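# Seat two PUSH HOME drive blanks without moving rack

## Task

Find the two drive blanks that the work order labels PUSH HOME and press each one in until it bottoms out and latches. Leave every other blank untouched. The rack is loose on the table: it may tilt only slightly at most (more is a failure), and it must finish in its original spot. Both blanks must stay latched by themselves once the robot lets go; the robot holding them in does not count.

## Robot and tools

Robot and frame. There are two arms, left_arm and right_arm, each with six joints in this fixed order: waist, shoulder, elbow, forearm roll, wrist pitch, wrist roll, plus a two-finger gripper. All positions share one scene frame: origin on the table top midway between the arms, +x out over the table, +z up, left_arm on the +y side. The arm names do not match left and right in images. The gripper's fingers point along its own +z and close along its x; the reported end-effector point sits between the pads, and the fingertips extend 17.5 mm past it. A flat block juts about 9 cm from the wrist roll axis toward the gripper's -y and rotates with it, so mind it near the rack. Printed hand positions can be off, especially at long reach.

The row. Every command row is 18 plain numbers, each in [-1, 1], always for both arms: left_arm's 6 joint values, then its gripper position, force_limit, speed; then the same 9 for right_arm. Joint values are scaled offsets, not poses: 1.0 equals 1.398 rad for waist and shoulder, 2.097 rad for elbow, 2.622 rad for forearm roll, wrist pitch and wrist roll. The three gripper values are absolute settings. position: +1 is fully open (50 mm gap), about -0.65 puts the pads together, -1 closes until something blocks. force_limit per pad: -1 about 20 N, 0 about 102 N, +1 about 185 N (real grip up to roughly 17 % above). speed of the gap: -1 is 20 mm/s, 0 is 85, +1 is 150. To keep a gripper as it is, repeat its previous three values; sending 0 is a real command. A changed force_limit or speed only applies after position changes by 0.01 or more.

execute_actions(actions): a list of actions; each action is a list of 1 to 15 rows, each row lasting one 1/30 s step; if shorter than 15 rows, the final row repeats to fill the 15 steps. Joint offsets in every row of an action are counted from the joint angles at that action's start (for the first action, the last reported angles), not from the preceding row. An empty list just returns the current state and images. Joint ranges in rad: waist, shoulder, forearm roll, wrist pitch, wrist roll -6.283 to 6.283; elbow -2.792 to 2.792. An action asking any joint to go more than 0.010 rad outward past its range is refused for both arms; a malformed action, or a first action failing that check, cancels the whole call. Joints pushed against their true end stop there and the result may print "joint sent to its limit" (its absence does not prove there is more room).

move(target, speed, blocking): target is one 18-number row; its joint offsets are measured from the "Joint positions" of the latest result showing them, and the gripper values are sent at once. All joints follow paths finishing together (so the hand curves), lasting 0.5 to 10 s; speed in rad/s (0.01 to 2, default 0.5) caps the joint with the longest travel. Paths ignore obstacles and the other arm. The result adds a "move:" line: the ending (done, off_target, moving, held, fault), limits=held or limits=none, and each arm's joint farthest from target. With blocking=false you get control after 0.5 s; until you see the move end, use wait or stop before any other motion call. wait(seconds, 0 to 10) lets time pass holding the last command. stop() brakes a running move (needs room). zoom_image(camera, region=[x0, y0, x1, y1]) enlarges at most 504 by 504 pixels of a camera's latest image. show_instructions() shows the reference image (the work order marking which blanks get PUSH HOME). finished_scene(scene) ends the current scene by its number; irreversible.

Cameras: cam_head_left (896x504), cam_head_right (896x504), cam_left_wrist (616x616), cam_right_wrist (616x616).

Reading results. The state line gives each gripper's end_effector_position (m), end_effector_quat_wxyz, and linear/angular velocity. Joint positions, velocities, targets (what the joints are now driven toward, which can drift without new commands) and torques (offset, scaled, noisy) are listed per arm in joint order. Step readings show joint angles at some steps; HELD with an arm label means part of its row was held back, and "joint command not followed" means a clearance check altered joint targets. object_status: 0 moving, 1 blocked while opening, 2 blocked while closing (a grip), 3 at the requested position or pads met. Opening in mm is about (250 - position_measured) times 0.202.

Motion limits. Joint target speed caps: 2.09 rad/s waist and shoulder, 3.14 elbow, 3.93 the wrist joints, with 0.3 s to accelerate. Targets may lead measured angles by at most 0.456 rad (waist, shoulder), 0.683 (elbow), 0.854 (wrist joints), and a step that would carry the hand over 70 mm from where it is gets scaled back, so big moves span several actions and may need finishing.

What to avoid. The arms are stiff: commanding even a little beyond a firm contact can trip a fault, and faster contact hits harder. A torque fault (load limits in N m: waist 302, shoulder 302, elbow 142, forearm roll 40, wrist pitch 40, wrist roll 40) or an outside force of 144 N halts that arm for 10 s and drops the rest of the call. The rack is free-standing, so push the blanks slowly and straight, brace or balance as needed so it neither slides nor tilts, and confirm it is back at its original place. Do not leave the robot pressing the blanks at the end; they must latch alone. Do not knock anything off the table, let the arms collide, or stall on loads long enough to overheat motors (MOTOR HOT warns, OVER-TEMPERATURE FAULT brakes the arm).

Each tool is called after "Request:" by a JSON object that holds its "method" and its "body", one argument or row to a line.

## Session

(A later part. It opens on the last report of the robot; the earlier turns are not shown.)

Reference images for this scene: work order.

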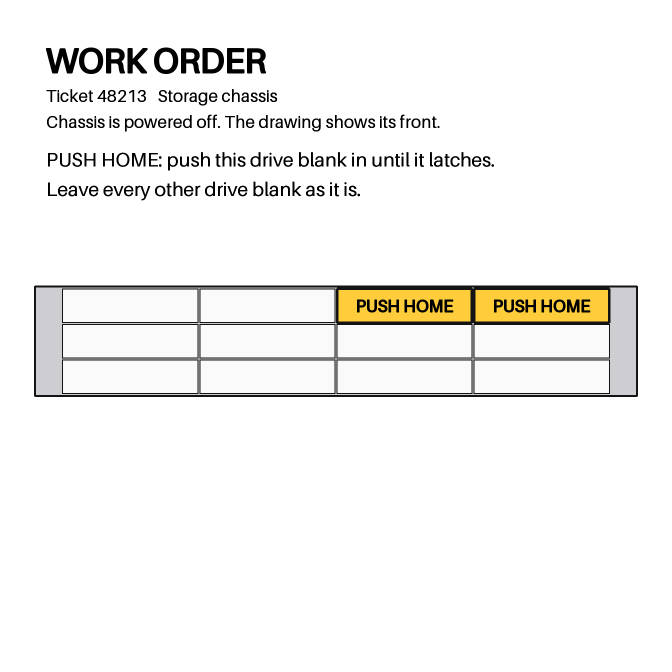

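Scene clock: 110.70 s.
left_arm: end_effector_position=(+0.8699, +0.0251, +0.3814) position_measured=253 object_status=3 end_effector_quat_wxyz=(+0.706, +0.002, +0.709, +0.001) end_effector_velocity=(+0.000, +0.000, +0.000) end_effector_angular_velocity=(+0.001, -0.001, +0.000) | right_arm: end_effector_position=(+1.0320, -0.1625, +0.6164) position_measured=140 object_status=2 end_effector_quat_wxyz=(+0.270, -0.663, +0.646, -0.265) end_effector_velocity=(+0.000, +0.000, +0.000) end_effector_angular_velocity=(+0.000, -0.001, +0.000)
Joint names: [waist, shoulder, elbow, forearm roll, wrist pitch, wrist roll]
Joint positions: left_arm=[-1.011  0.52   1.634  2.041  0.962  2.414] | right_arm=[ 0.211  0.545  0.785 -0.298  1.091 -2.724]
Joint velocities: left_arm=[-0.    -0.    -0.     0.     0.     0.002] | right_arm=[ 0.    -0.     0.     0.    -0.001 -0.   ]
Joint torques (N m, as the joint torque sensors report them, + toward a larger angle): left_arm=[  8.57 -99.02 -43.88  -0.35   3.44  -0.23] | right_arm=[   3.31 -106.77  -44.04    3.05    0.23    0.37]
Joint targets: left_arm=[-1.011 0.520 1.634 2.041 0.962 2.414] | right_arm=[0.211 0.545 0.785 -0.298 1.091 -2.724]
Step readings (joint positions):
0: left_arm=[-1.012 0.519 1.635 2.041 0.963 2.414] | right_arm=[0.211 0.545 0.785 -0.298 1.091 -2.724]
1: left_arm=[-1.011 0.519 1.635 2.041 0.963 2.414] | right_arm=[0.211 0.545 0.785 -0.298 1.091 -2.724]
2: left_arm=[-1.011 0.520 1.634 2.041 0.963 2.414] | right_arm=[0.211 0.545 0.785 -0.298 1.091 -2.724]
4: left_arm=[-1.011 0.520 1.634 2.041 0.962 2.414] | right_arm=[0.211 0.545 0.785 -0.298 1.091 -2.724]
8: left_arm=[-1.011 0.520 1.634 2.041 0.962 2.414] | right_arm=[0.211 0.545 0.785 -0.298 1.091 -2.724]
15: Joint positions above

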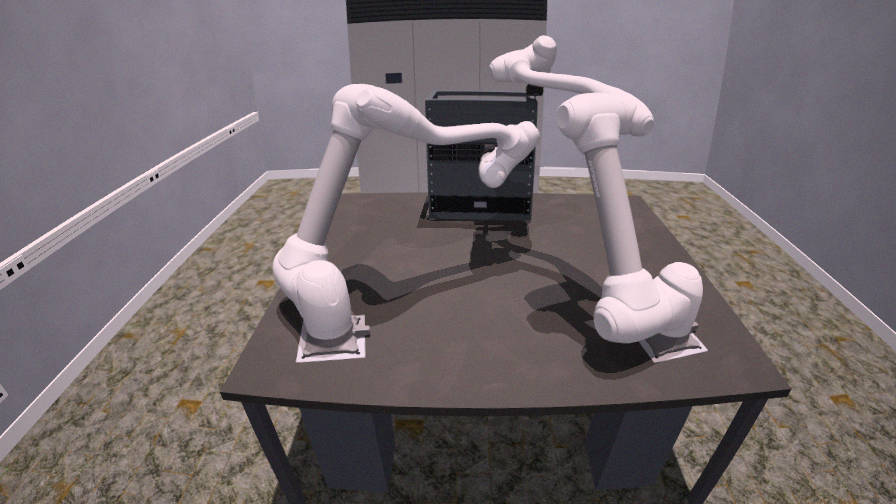

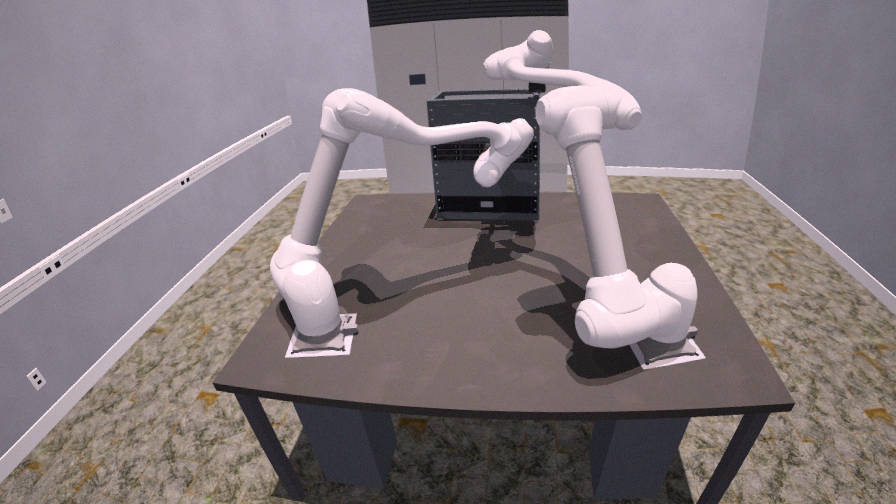

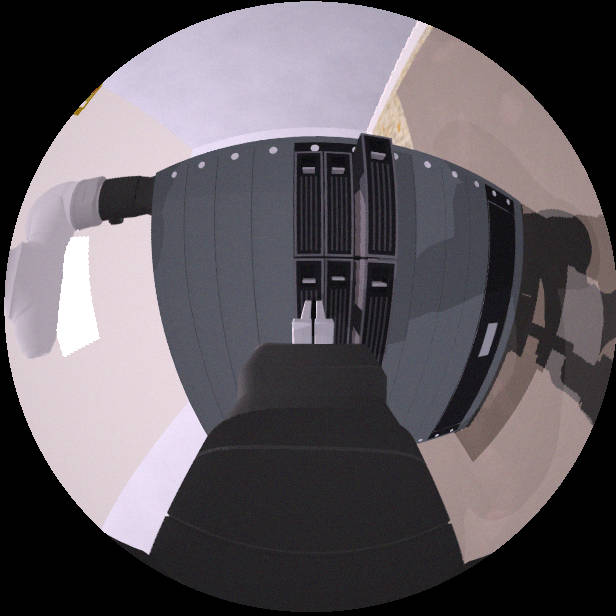

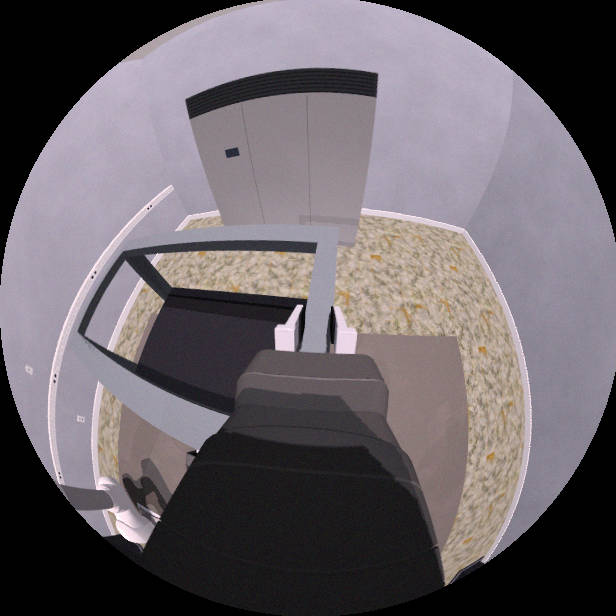

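Request:
{"method": "execute_actions", "body": {
  "actions": [
    [[0.0007,0.0006,-0.0007,0.00016,-0.0004,0.00012,-1,0,1,0,0,0,0,0,0,-1,0.3,-0.8]]
  ]
}}

Request:
{"method": "execute_actions", "body": {
  "actions": [
    [[0.0007,0.0006,-0.0007,0.00016,-0.0004,0.00012,-1,0,1,0,0,0,0,0,0,-1,0.3,-0.8]]
  ]
}}

Request:
{"method": "execute_actions", "body": {
  "actions": [
    [[0.0007,0.0006,-0.0007,0.00016,-0.0004,0.00012,-1,0,1,0,0,0,0,0,0,-1,0.3,-0.8]]
  ]
}}

Scene clock: 113.47 s.
left_arm: end_effector_position=(+0.8709, +0.0252, +0.3815) position_measured=253 object_status=3 end_effector_quat_wxyz=(+0.706, +0.002, +0.709, +0.001) end_effector_velocity=(+0.000, +0.000, +0.000) end_effector_angular_velocity=(+0.000, +0.000, -0.000) | right_arm: end_effector_position=(+1.0320, -0.1625, +0.6164) position_measured=140 object_status=2 end_effector_quat_wxyz=(+0.270, -0.663, +0.646, -0.265) end_effector_velocity=(-0.000, -0.001, +0.001) end_effector_angular_velocity=(-0.001, -0.000, -0.001)
Joint names: [waist, shoulder, elbow, forearm roll, wrist pitch, wrist roll]
Joint positions: left_arm=[-1.01   0.521  1.632  2.041  0.961  2.415] | right_arm=[ 0.211  0.545  0.785 -0.298  1.091 -2.724]
Joint velocities: left_arm=[ 0.    -0.     0.     0.    -0.001  0.   ] | right_arm=[-0.    -0.    -0.001 -0.001  0.002  0.001]
Joint torques (N m, as the joint torque sensors report them, + toward a larger angle): left_arm=[  8.93 -97.59 -43.59  -0.42   3.69  -0.16] | right_arm=[   3.38 -105.88  -43.99    3.03    0.02    0.54]
Joint targets: left_arm=[-1.010 0.521 1.632 2.041 0.961 2.415] | right_arm=[0.211 0.545 0.785 -0.298 1.091 -2.724]
Step readings (joint positions):
0: left_arm=[-1.011 0.520 1.634 2.041 0.962 2.414] | right_arm=[0.211 0.545 0.785 -0.298 1.091 -2.724]
1: left_arm=[-1.011 0.520 1.634 2.041 0.962 2.414] | right_arm=[0.211 0.545 0.785 -0.298 1.091 -2.724]
2: left_arm=[-1.010 0.520 1.633 2.041 0.961 2.415] | right_arm=[0.211 0.545 0.785 -0.298 1.091 -2.724]
4: left_arm=[-1.010 0.521 1.632 2.041 0.961 2.415] | right_arm=[0.211 0.545 0.785 -0.298 1.091 -2.724]
8: left_arm=[-1.010 0.521 1.632 2.041 0.961 2.415] | right_arm=[0.211 0.545 0.785 -0.298 1.091 -2.724]
15: Joint positions above

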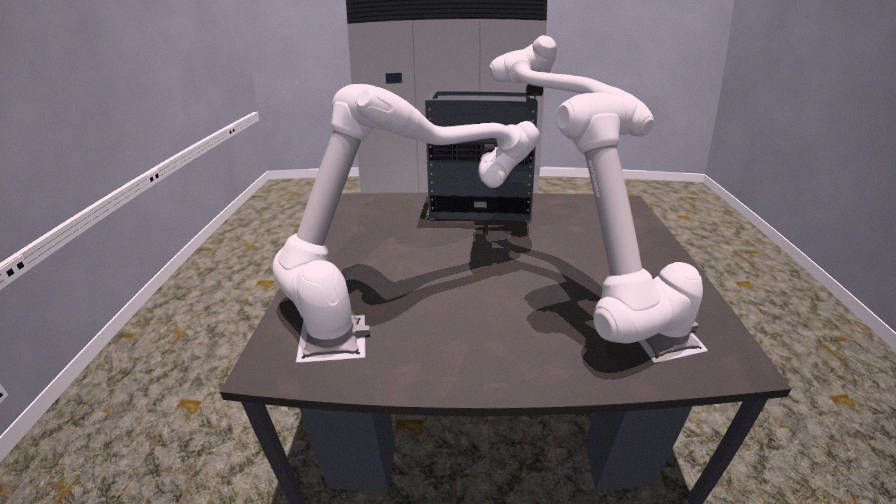

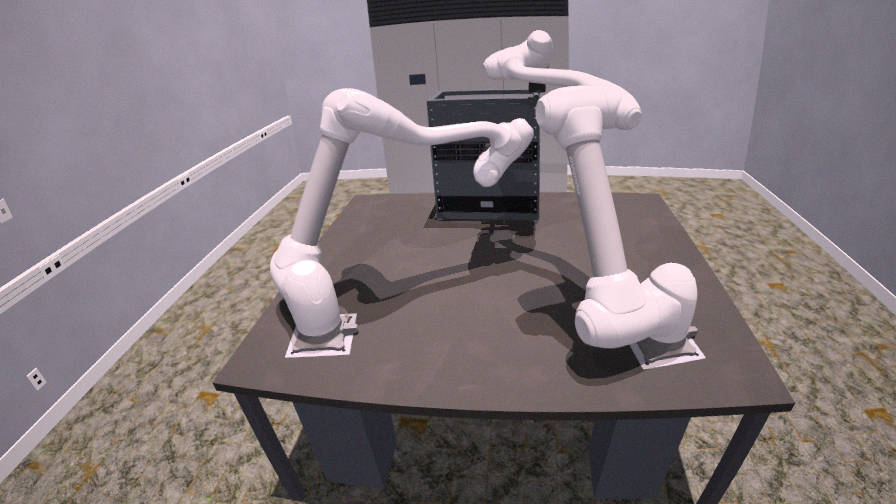

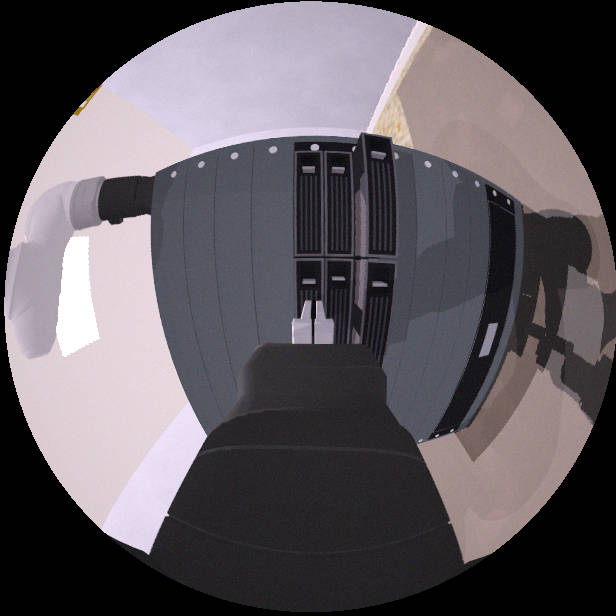

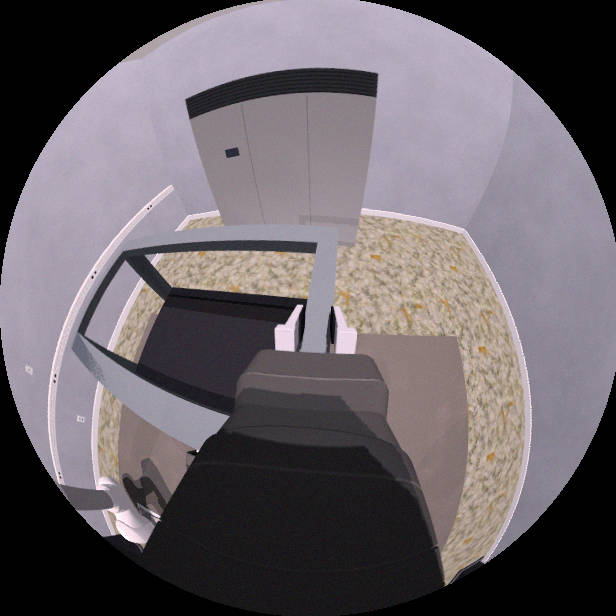

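Scene clock: 113.97 s.
left_arm: end_effector_position=(+0.8719, +0.0252, +0.3815) position_measured=253 object_status=3 end_effector_quat_wxyz=(+0.706, +0.002, +0.709, +0.001) end_effector_velocity=(+0.000, +0.000, +0.000) end_effector_angular_velocity=(+0.001, -0.001, +0.001) | right_arm: end_effector_position=(+1.0320, -0.1625, +0.6164) position_measured=140 object_status=2 end_effector_quat_wxyz=(+0.270, -0.663, +0.646, -0.265) end_effector_velocity=(+0.000, +0.000, -0.000) end_effector_angular_velocity=(-0.000, +0.000, -0.000)
Joint names: [waist, shoulder, elbow, forearm roll, wrist pitch, wrist roll]
Joint positions: left_arm=[-1.009  0.521  1.631  2.042  0.96   2.415] | right_arm=[ 0.211  0.545  0.785 -0.298  1.091 -2.724]
Joint velocities: left_arm=[ 0.    -0.    -0.     0.001  0.001  0.001] | right_arm=[-0.  0.  0. -0. -0.  0.]
Joint torques (N m, as the joint torque sensors report them, + toward a larger angle): left_arm=[  7.99 -97.96 -43.62  -0.39   3.34  -0.29] | right_arm=[   3.56 -105.82  -43.44    3.18    0.04    0.46]
Joint targets: left_arm=[-1.009 0.522 1.631 2.042 0.960 2.415] | right_arm=[0.211 0.545 0.785 -0.298 1.091 -2.724]
Step readings (joint positions):
0: left_arm=[-1.010 0.521 1.632 2.041 0.961 2.415] | right_arm=[0.211 0.545 0.785 -0.298 1.091 -2.724]
1: left_arm=[-1.010 0.521 1.632 2.041 0.961 2.415] | right_arm=[0.211 0.545 0.785 -0.298 1.091 -2.724]
2: left_arm=[-1.009 0.521 1.631 2.042 0.960 2.415] | right_arm=[0.211 0.545 0.785 -0.298 1.091 -2.724]
4: left_arm=[-1.009 0.521 1.631 2.042 0.960 2.415] | right_arm=[0.211 0.545 0.785 -0.298 1.091 -2.724]
8: left_arm=[-1.009 0.521 1.631 2.042 0.960 2.415] | right_arm=[0.211 0.545 0.785 -0.298 1.091 -2.724]
15: Joint positions above

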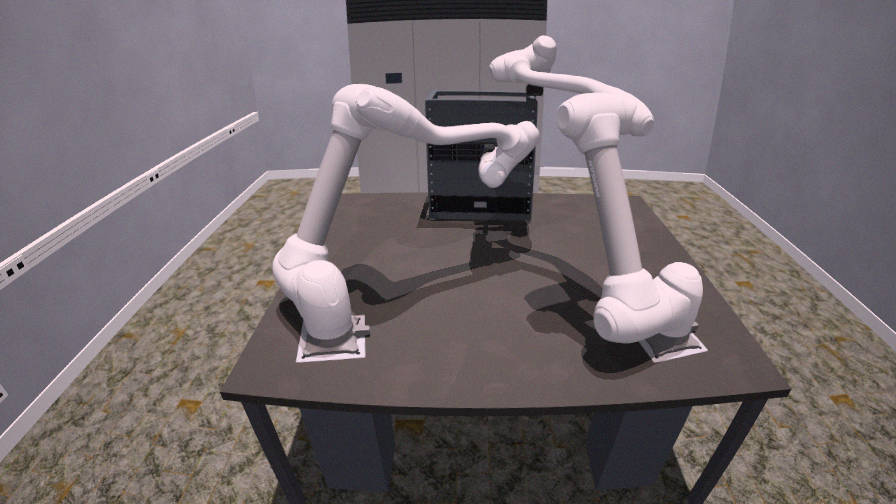

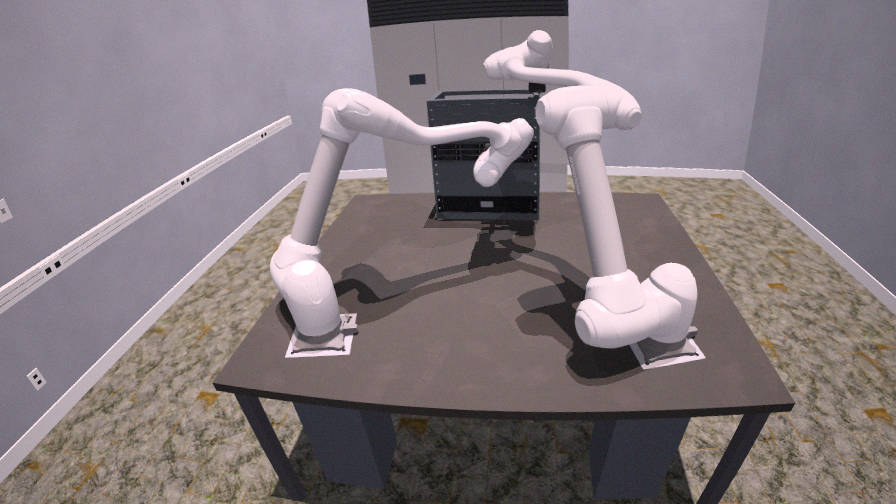

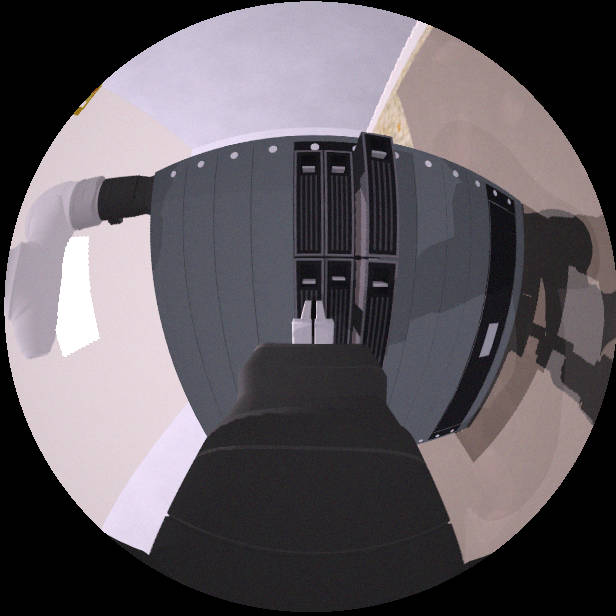

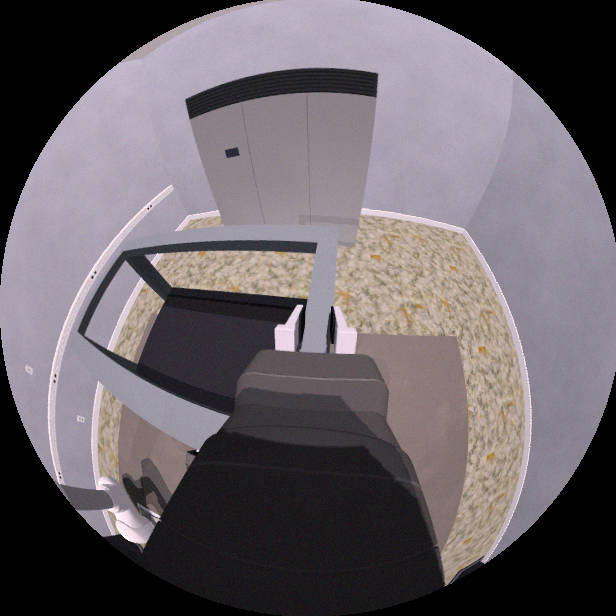

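Scene clock: 114.47 s.
left_arm: end_effector_position=(+0.8728, +0.0253, +0.3815) position_measured=253 object_status=3 end_effector_quat_wxyz=(+0.706, +0.002, +0.709, +0.001) end_effector_velocity=(-0.000, -0.000, -0.000) end_effector_angular_velocity=(-0.001, +0.001, -0.001) | right_arm: end_effector_position=(+1.0320, -0.1625, +0.6164) position_measured=140 object_status=2 end_effector_quat_wxyz=(+0.270, -0.663, +0.646, -0.265) end_effector_velocity=(+0.000, +0.000, +0.000) end_effector_angular_velocity=(+0.001, -0.001, +0.001)
Joint names: [waist, shoulder, elbow, forearm roll, wrist pitch, wrist roll]
Joint positions: left_arm=[-1.008  0.522  1.63   2.042  0.959  2.415] | right_arm=[ 0.211  0.545  0.785 -0.298  1.091 -2.724]
Joint velocities: left_arm=[-0.     0.     0.    -0.    -0.001 -0.001] | right_arm=[ 0.     0.    -0.     0.001 -0.001 -0.   ]
Joint torques (N m, as the joint torque sensors report them, + toward a larger angle): left_arm=[  8.72 -98.53 -43.61  -0.25   3.62  -0.25] | right_arm=[   3.96 -105.2   -43.65    3.3     0.08    0.69]
Joint targets: left_arm=[-1.008 0.522 1.630 2.042 0.959 2.415] | right_arm=[0.211 0.545 0.785 -0.298 1.091 -2.724]
Step readings (joint positions):
0: left_arm=[-1.009 0.521 1.631 2.042 0.960 2.415] | right_arm=[0.211 0.545 0.785 -0.298 1.091 -2.724]
1: left_arm=[-1.009 0.522 1.631 2.042 0.960 2.415] | right_arm=[0.211 0.545 0.785 -0.298 1.091 -2.724]
2: left_arm=[-1.008 0.522 1.630 2.042 0.959 2.415] | right_arm=[0.211 0.545 0.785 -0.298 1.091 -2.724]
4: left_arm=[-1.008 0.522 1.630 2.042 0.959 2.415] | right_arm=[0.211 0.545 0.785 -0.298 1.091 -2.724]
8: left_arm=[-1.008 0.522 1.630 2.042 0.959 2.415] | right_arm=[0.211 0.545 0.785 -0.298 1.091 -2.724]
15: Joint positions above

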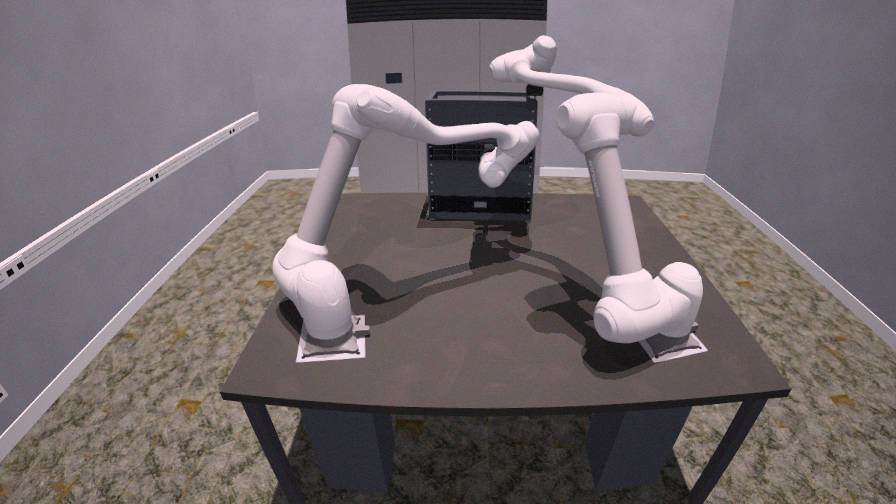

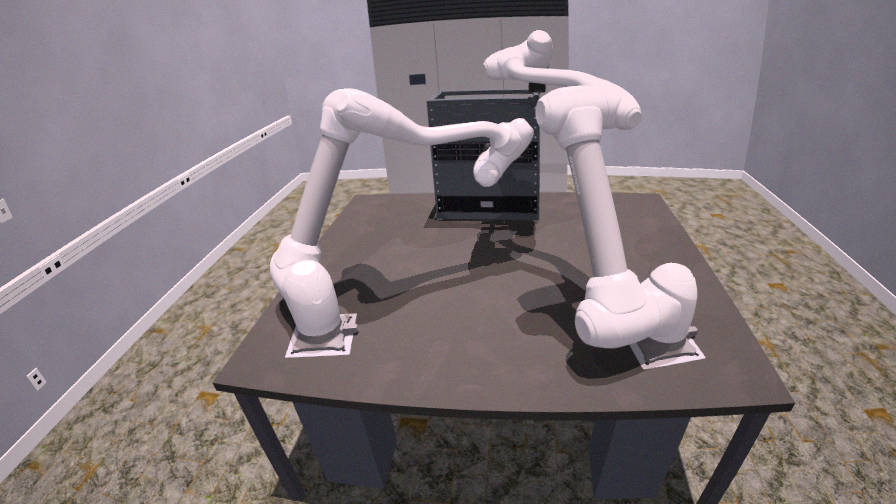

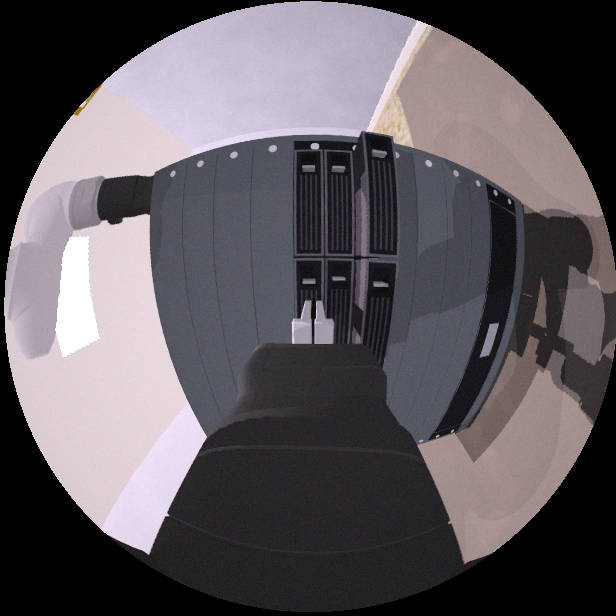

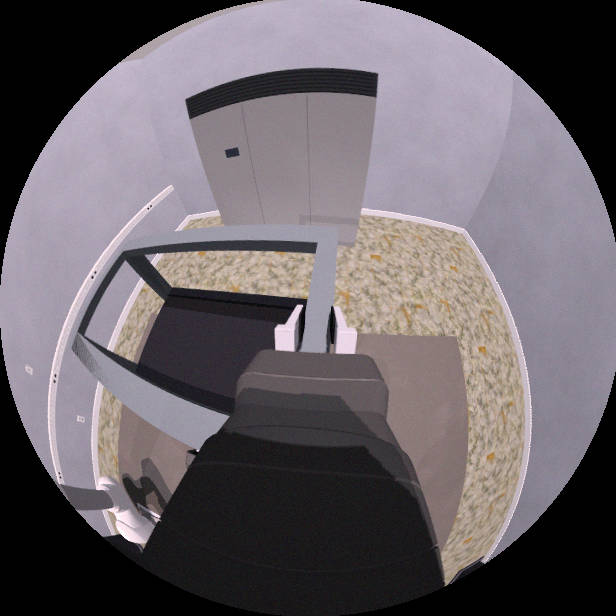

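Request:
{"method": "execute_actions", "body": {
  "actions": [
    [[0.0007,0.0006,-0.0007,0.00016,-0.0004,0.00012,-1,0,1,0,0,0,0,0,0,-1,0.3,-0.8]]
  ]
}}

Request:
{"method": "execute_actions", "body": {
  "actions": [
    [[0.0007,0.0006,-0.0007,0.00016,-0.0004,0.00012,-1,0,1,0,0,0,0,0,0,-1,0.3,-0.8]]
  ]
}}

Scene clock: 117.03 s.
left_arm: end_effector_position=(+0.8738, +0.0254, +0.3815) position_measured=253 object_status=3 end_effector_quat_wxyz=(+0.706, +0.002, +0.709, +0.001) end_effector_velocity=(-0.000, +0.000, -0.000) end_effector_angular_velocity=(-0.001, +0.001, -0.000) | right_arm: end_effector_position=(+1.0320, -0.1625, +0.6164) position_measured=140 object_status=2 end_effector_quat_wxyz=(+0.270, -0.663, +0.646, -0.265) end_effector_velocity=(+0.000, -0.000, -0.000) end_effector_angular_velocity=(-0.001, +0.000, -0.000)
Joint names: [waist, shoulder, elbow, forearm roll, wrist pitch, wrist roll]
Joint positions: left_arm=[-1.007  0.523  1.628  2.043  0.958  2.416] | right_arm=[ 0.211  0.545  0.785 -0.298  1.091 -2.724]
Joint velocities: left_arm=[-0.    -0.     0.001 -0.    -0.    -0.001] | right_arm=[ 0.     0.     0.    -0.001  0.    -0.   ]
Joint torques (N m, as the joint torque sensors report them, + toward a larger angle): left_arm=[  7.14 -99.18 -42.81  -0.11   3.14  -0.25] | right_arm=[   4.35 -104.93  -43.92    2.92    0.08    0.67]
Joint targets: left_arm=[-1.007 0.523 1.628 2.043 0.958 2.416] | right_arm=[0.211 0.545 0.785 -0.298 1.091 -2.724]
Step readings (joint positions):
0: left_arm=[-1.008 0.522 1.630 2.042 0.959 2.415] | right_arm=[0.211 0.545 0.785 -0.298 1.091 -2.724]
1: left_arm=[-1.008 0.522 1.629 2.042 0.959 2.415] | right_arm=[0.211 0.545 0.785 -0.298 1.091 -2.724]
2: left_arm=[-1.007 0.523 1.629 2.042 0.958 2.415] | right_arm=[0.211 0.545 0.785 -0.298 1.091 -2.724]
4: left_arm=[-1.007 0.523 1.628 2.043 0.958 2.416] | right_arm=[0.211 0.545 0.785 -0.298 1.091 -2.724]
8: left_arm=[-1.007 0.523 1.628 2.043 0.958 2.416] | right_arm=[0.211 0.545 0.785 -0.298 1.091 -2.724]
15: Joint positions above

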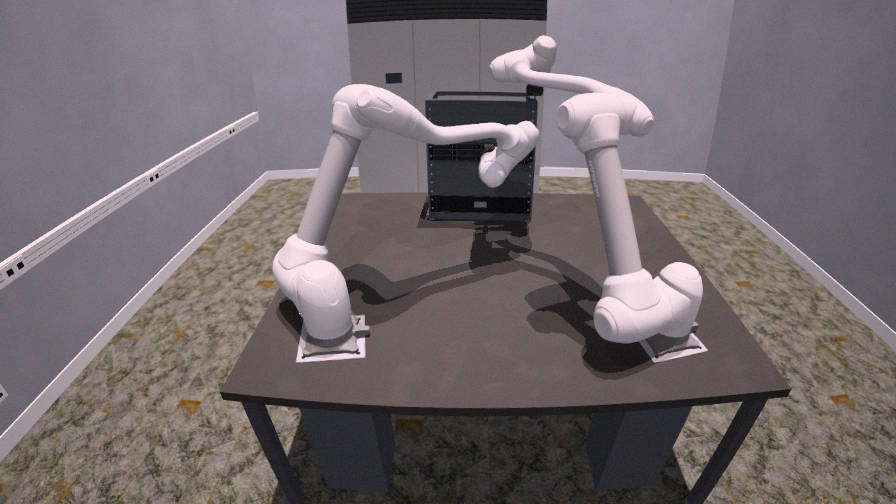

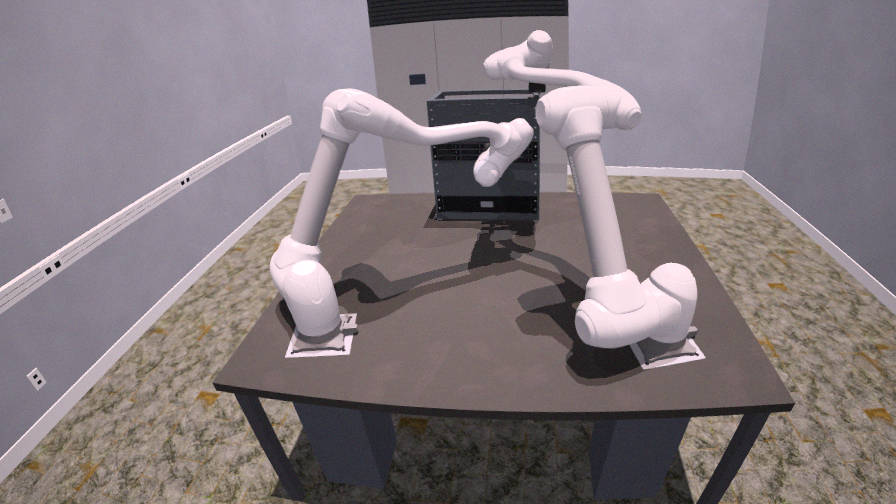

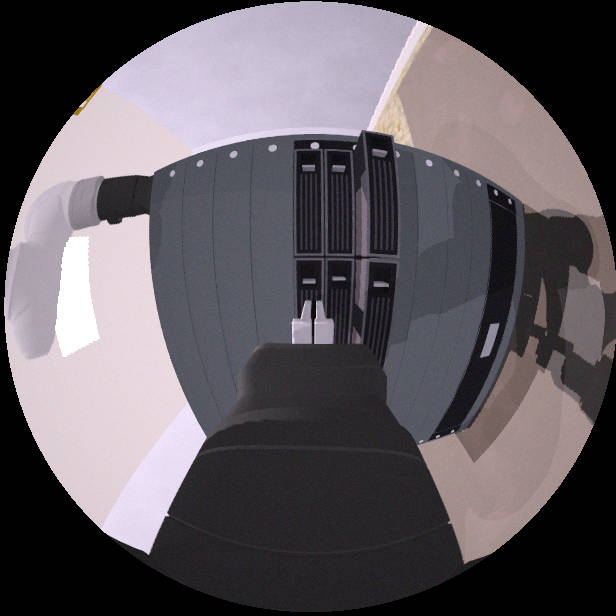

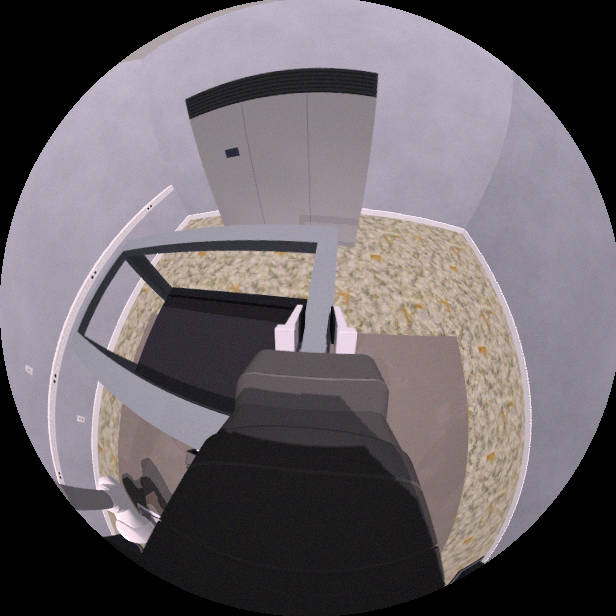

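Scene clock: 117.53 s.
left_arm: end_effector_position=(+0.8748, +0.0254, +0.3816) position_measured=253 object_status=3 end_effector_quat_wxyz=(+0.706, +0.002, +0.709, +0.001) end_effector_velocity=(+0.000, +0.000, +0.001) end_effector_angular_velocity=(-0.001, -0.001, +0.001) | right_arm: end_effector_position=(+1.0320, -0.1625, +0.6164) position_measured=140 object_status=2 end_effector_quat_wxyz=(+0.270, -0.663, +0.646, -0.265) end_effector_velocity=(-0.000, -0.000, -0.000) end_effector_angular_velocity=(-0.001, +0.000, +0.000)
Joint names: [waist, shoulder, elbow, forearm roll, wrist pitch, wrist roll]
Joint positions: left_arm=[-1.006  0.524  1.627  2.043  0.957  2.416] | right_arm=[ 0.211  0.545  0.785 -0.298  1.091 -2.724]
Joint velocities: left_arm=[-0.     0.    -0.001 -0.     0.001 -0.001] | right_arm=[ 0.    -0.     0.    -0.001  0.    -0.001]
Joint torques (N m, as the joint torque sensors report them, + toward a larger angle): left_arm=[  8.66 -99.1  -42.93  -0.3    3.67  -0.2 ] | right_arm=[   3.16 -106.15  -43.52    3.19    0.29    0.47]
Joint targets: left_arm=[-1.006 0.524 1.627 2.043 0.957 2.416] | right_arm=[0.211 0.545 0.785 -0.298 1.091 -2.724]
Step readings (joint positions):
0: left_arm=[-1.007 0.523 1.628 2.043 0.958 2.416] | right_arm=[0.211 0.545 0.785 -0.298 1.091 -2.724]
1: left_arm=[-1.007 0.523 1.628 2.043 0.958 2.416] | right_arm=[0.211 0.545 0.785 -0.298 1.091 -2.724]
2: left_arm=[-1.006 0.524 1.627 2.043 0.957 2.416] | right_arm=[0.211 0.545 0.785 -0.298 1.091 -2.724]
4: left_arm=[-1.006 0.524 1.627 2.043 0.957 2.416] | right_arm=[0.211 0.545 0.785 -0.298 1.091 -2.724]
8: left_arm=[-1.006 0.524 1.627 2.043 0.957 2.416] | right_arm=[0.211 0.545 0.785 -0.298 1.091 -2.724]
15: Joint positions above

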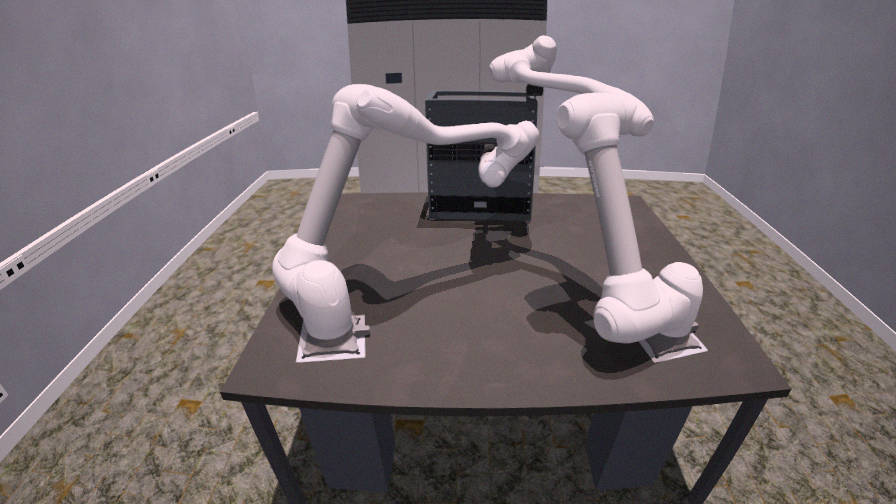

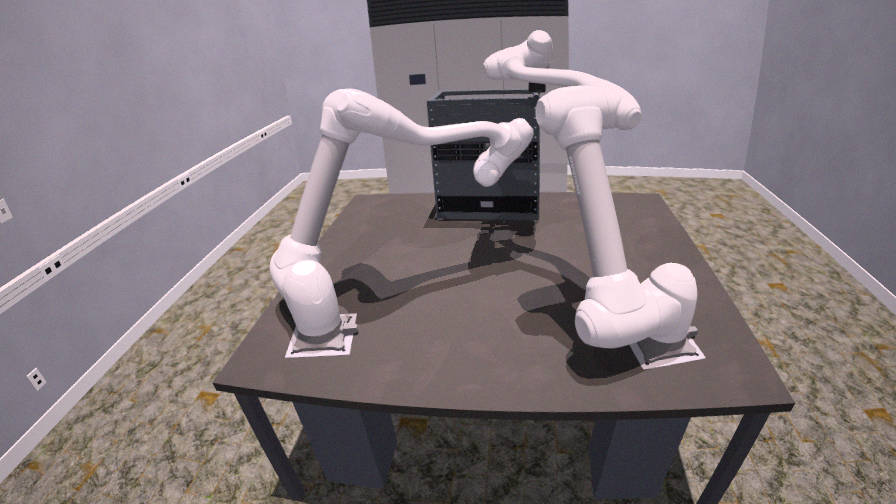

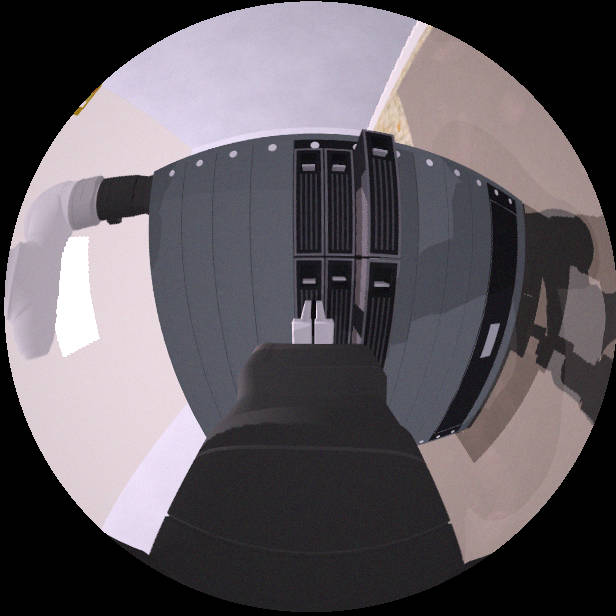

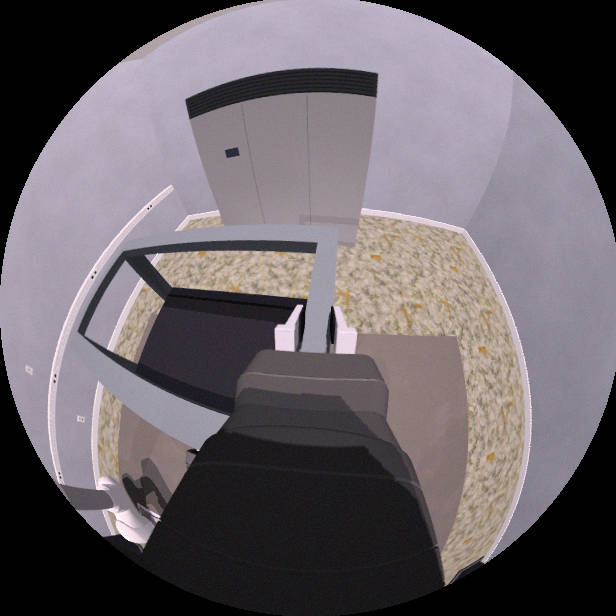

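Request:
{"method": "zoom_image", "body": {
  "camera": "cam_left_wrist",
  "region": [250,120,450,360]
}}

Request:
{"method": "execute_actions", "body": {
  "actions": [
    [[0.0007,0.0006,-0.0007,0.00016,-0.0004,0.00012,-1,0,1,0,0,0,0,0,0,-1,0.3,-0.8]]
  ]
}}

Region (250, 120, 450, 360) of cam_left_wrist's 616x616 image, scaled by 2.100, with more detail than that image has.

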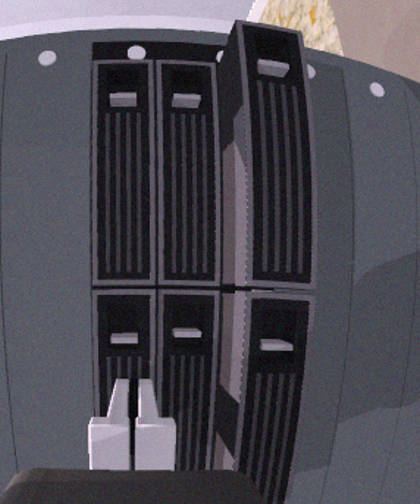

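Scene clock: 119.00 s.
left_arm: end_effector_position=(+0.8757, +0.0255, +0.3816) position_measured=253 object_status=3 end_effector_quat_wxyz=(+0.706, +0.002, +0.709, +0.001) end_effector_velocity=(+0.000, +0.000, -0.000) end_effector_angular_velocity=(+0.001, +0.000, +0.000) | right_arm: end_effector_position=(+1.0320, -0.1625, +0.6164) position_measured=140 object_status=2 end_effector_quat_wxyz=(+0.270, -0.663, +0.646, -0.265) end_effector_velocity=(+0.000, -0.000, +0.001) end_effector_angular_velocity=(-0.000, -0.001, -0.000)
Joint names: [waist, shoulder, elbow, forearm roll, wrist pitch, wrist roll]
Joint positions: left_arm=[-1.005  0.525  1.625  2.043  0.956  2.416] | right_arm=[ 0.211  0.545  0.785 -0.298  1.091 -2.724]
Joint velocities: left_arm=[ 0.    -0.    -0.     0.    -0.     0.001] | right_arm=[-0.    -0.    -0.001 -0.001  0.     0.   ]
Joint torques (N m, as the joint torque sensors report them, + toward a larger angle): left_arm=[  7.04 -97.26 -42.84  -0.29   3.26  -0.07] | right_arm=[   4.67 -106.18  -43.92    3.1    -0.06    0.35]
Joint targets: left_arm=[-1.005 0.525 1.625 2.043 0.956 2.416] | right_arm=[0.211 0.545 0.785 -0.298 1.091 -2.724]
Step readings (joint positions):
0: left_arm=[-1.006 0.524 1.627 2.043 0.957 2.416] | right_arm=[0.211 0.545 0.785 -0.298 1.091 -2.724]
1: left_arm=[-1.006 0.524 1.626 2.043 0.957 2.416] | right_arm=[0.211 0.545 0.785 -0.298 1.091 -2.724]
2: left_arm=[-1.005 0.525 1.626 2.043 0.956 2.416] | right_arm=[0.211 0.545 0.785 -0.298 1.091 -2.724]
4: left_arm=[-1.005 0.525 1.625 2.043 0.956 2.416] | right_arm=[0.211 0.545 0.785 -0.298 1.091 -2.724]
8: left_arm=[-1.005 0.525 1.625 2.043 0.956 2.416] | right_arm=[0.211 0.545 0.785 -0.298 1.091 -2.724]
15: Joint positions above

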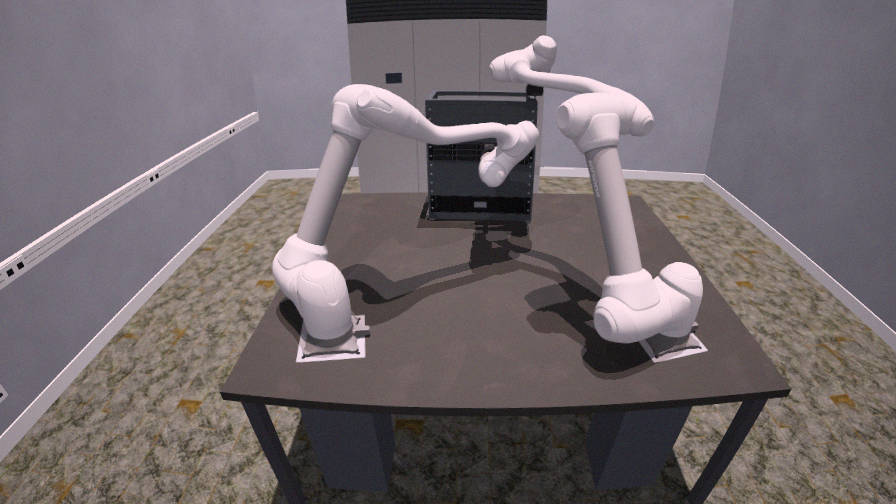

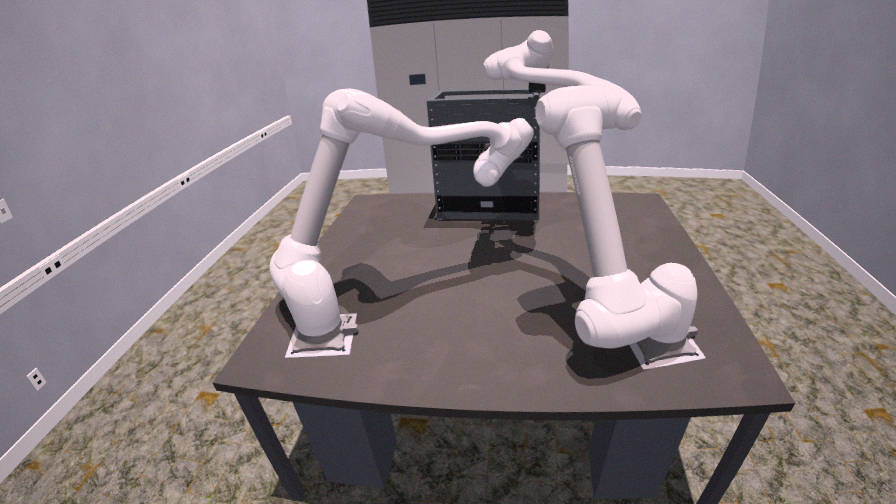

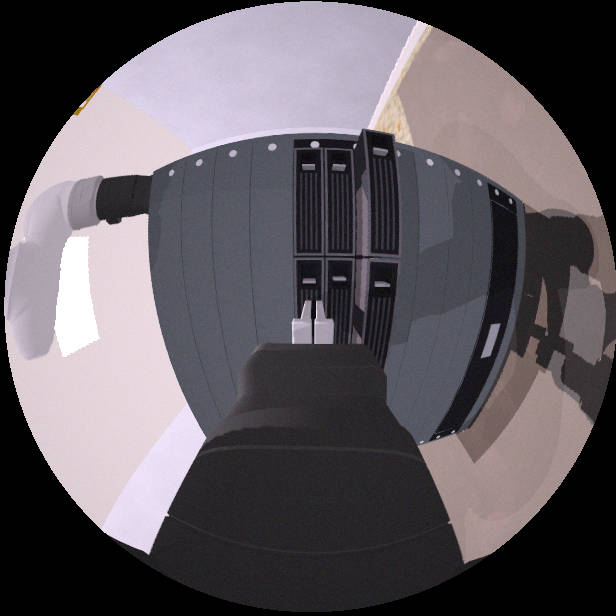

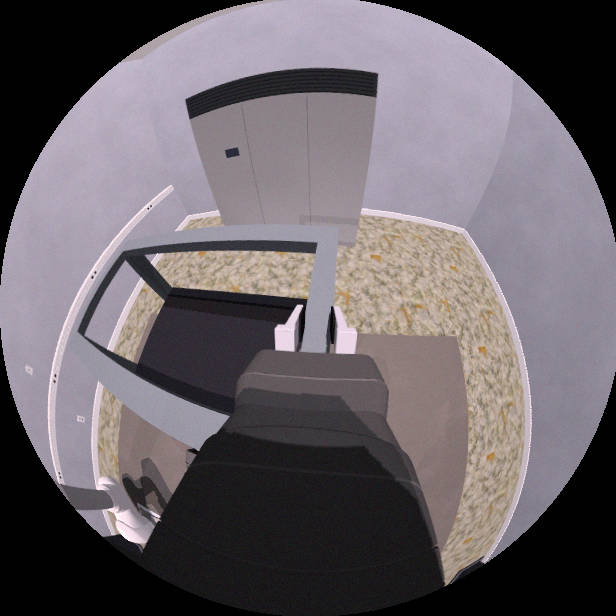

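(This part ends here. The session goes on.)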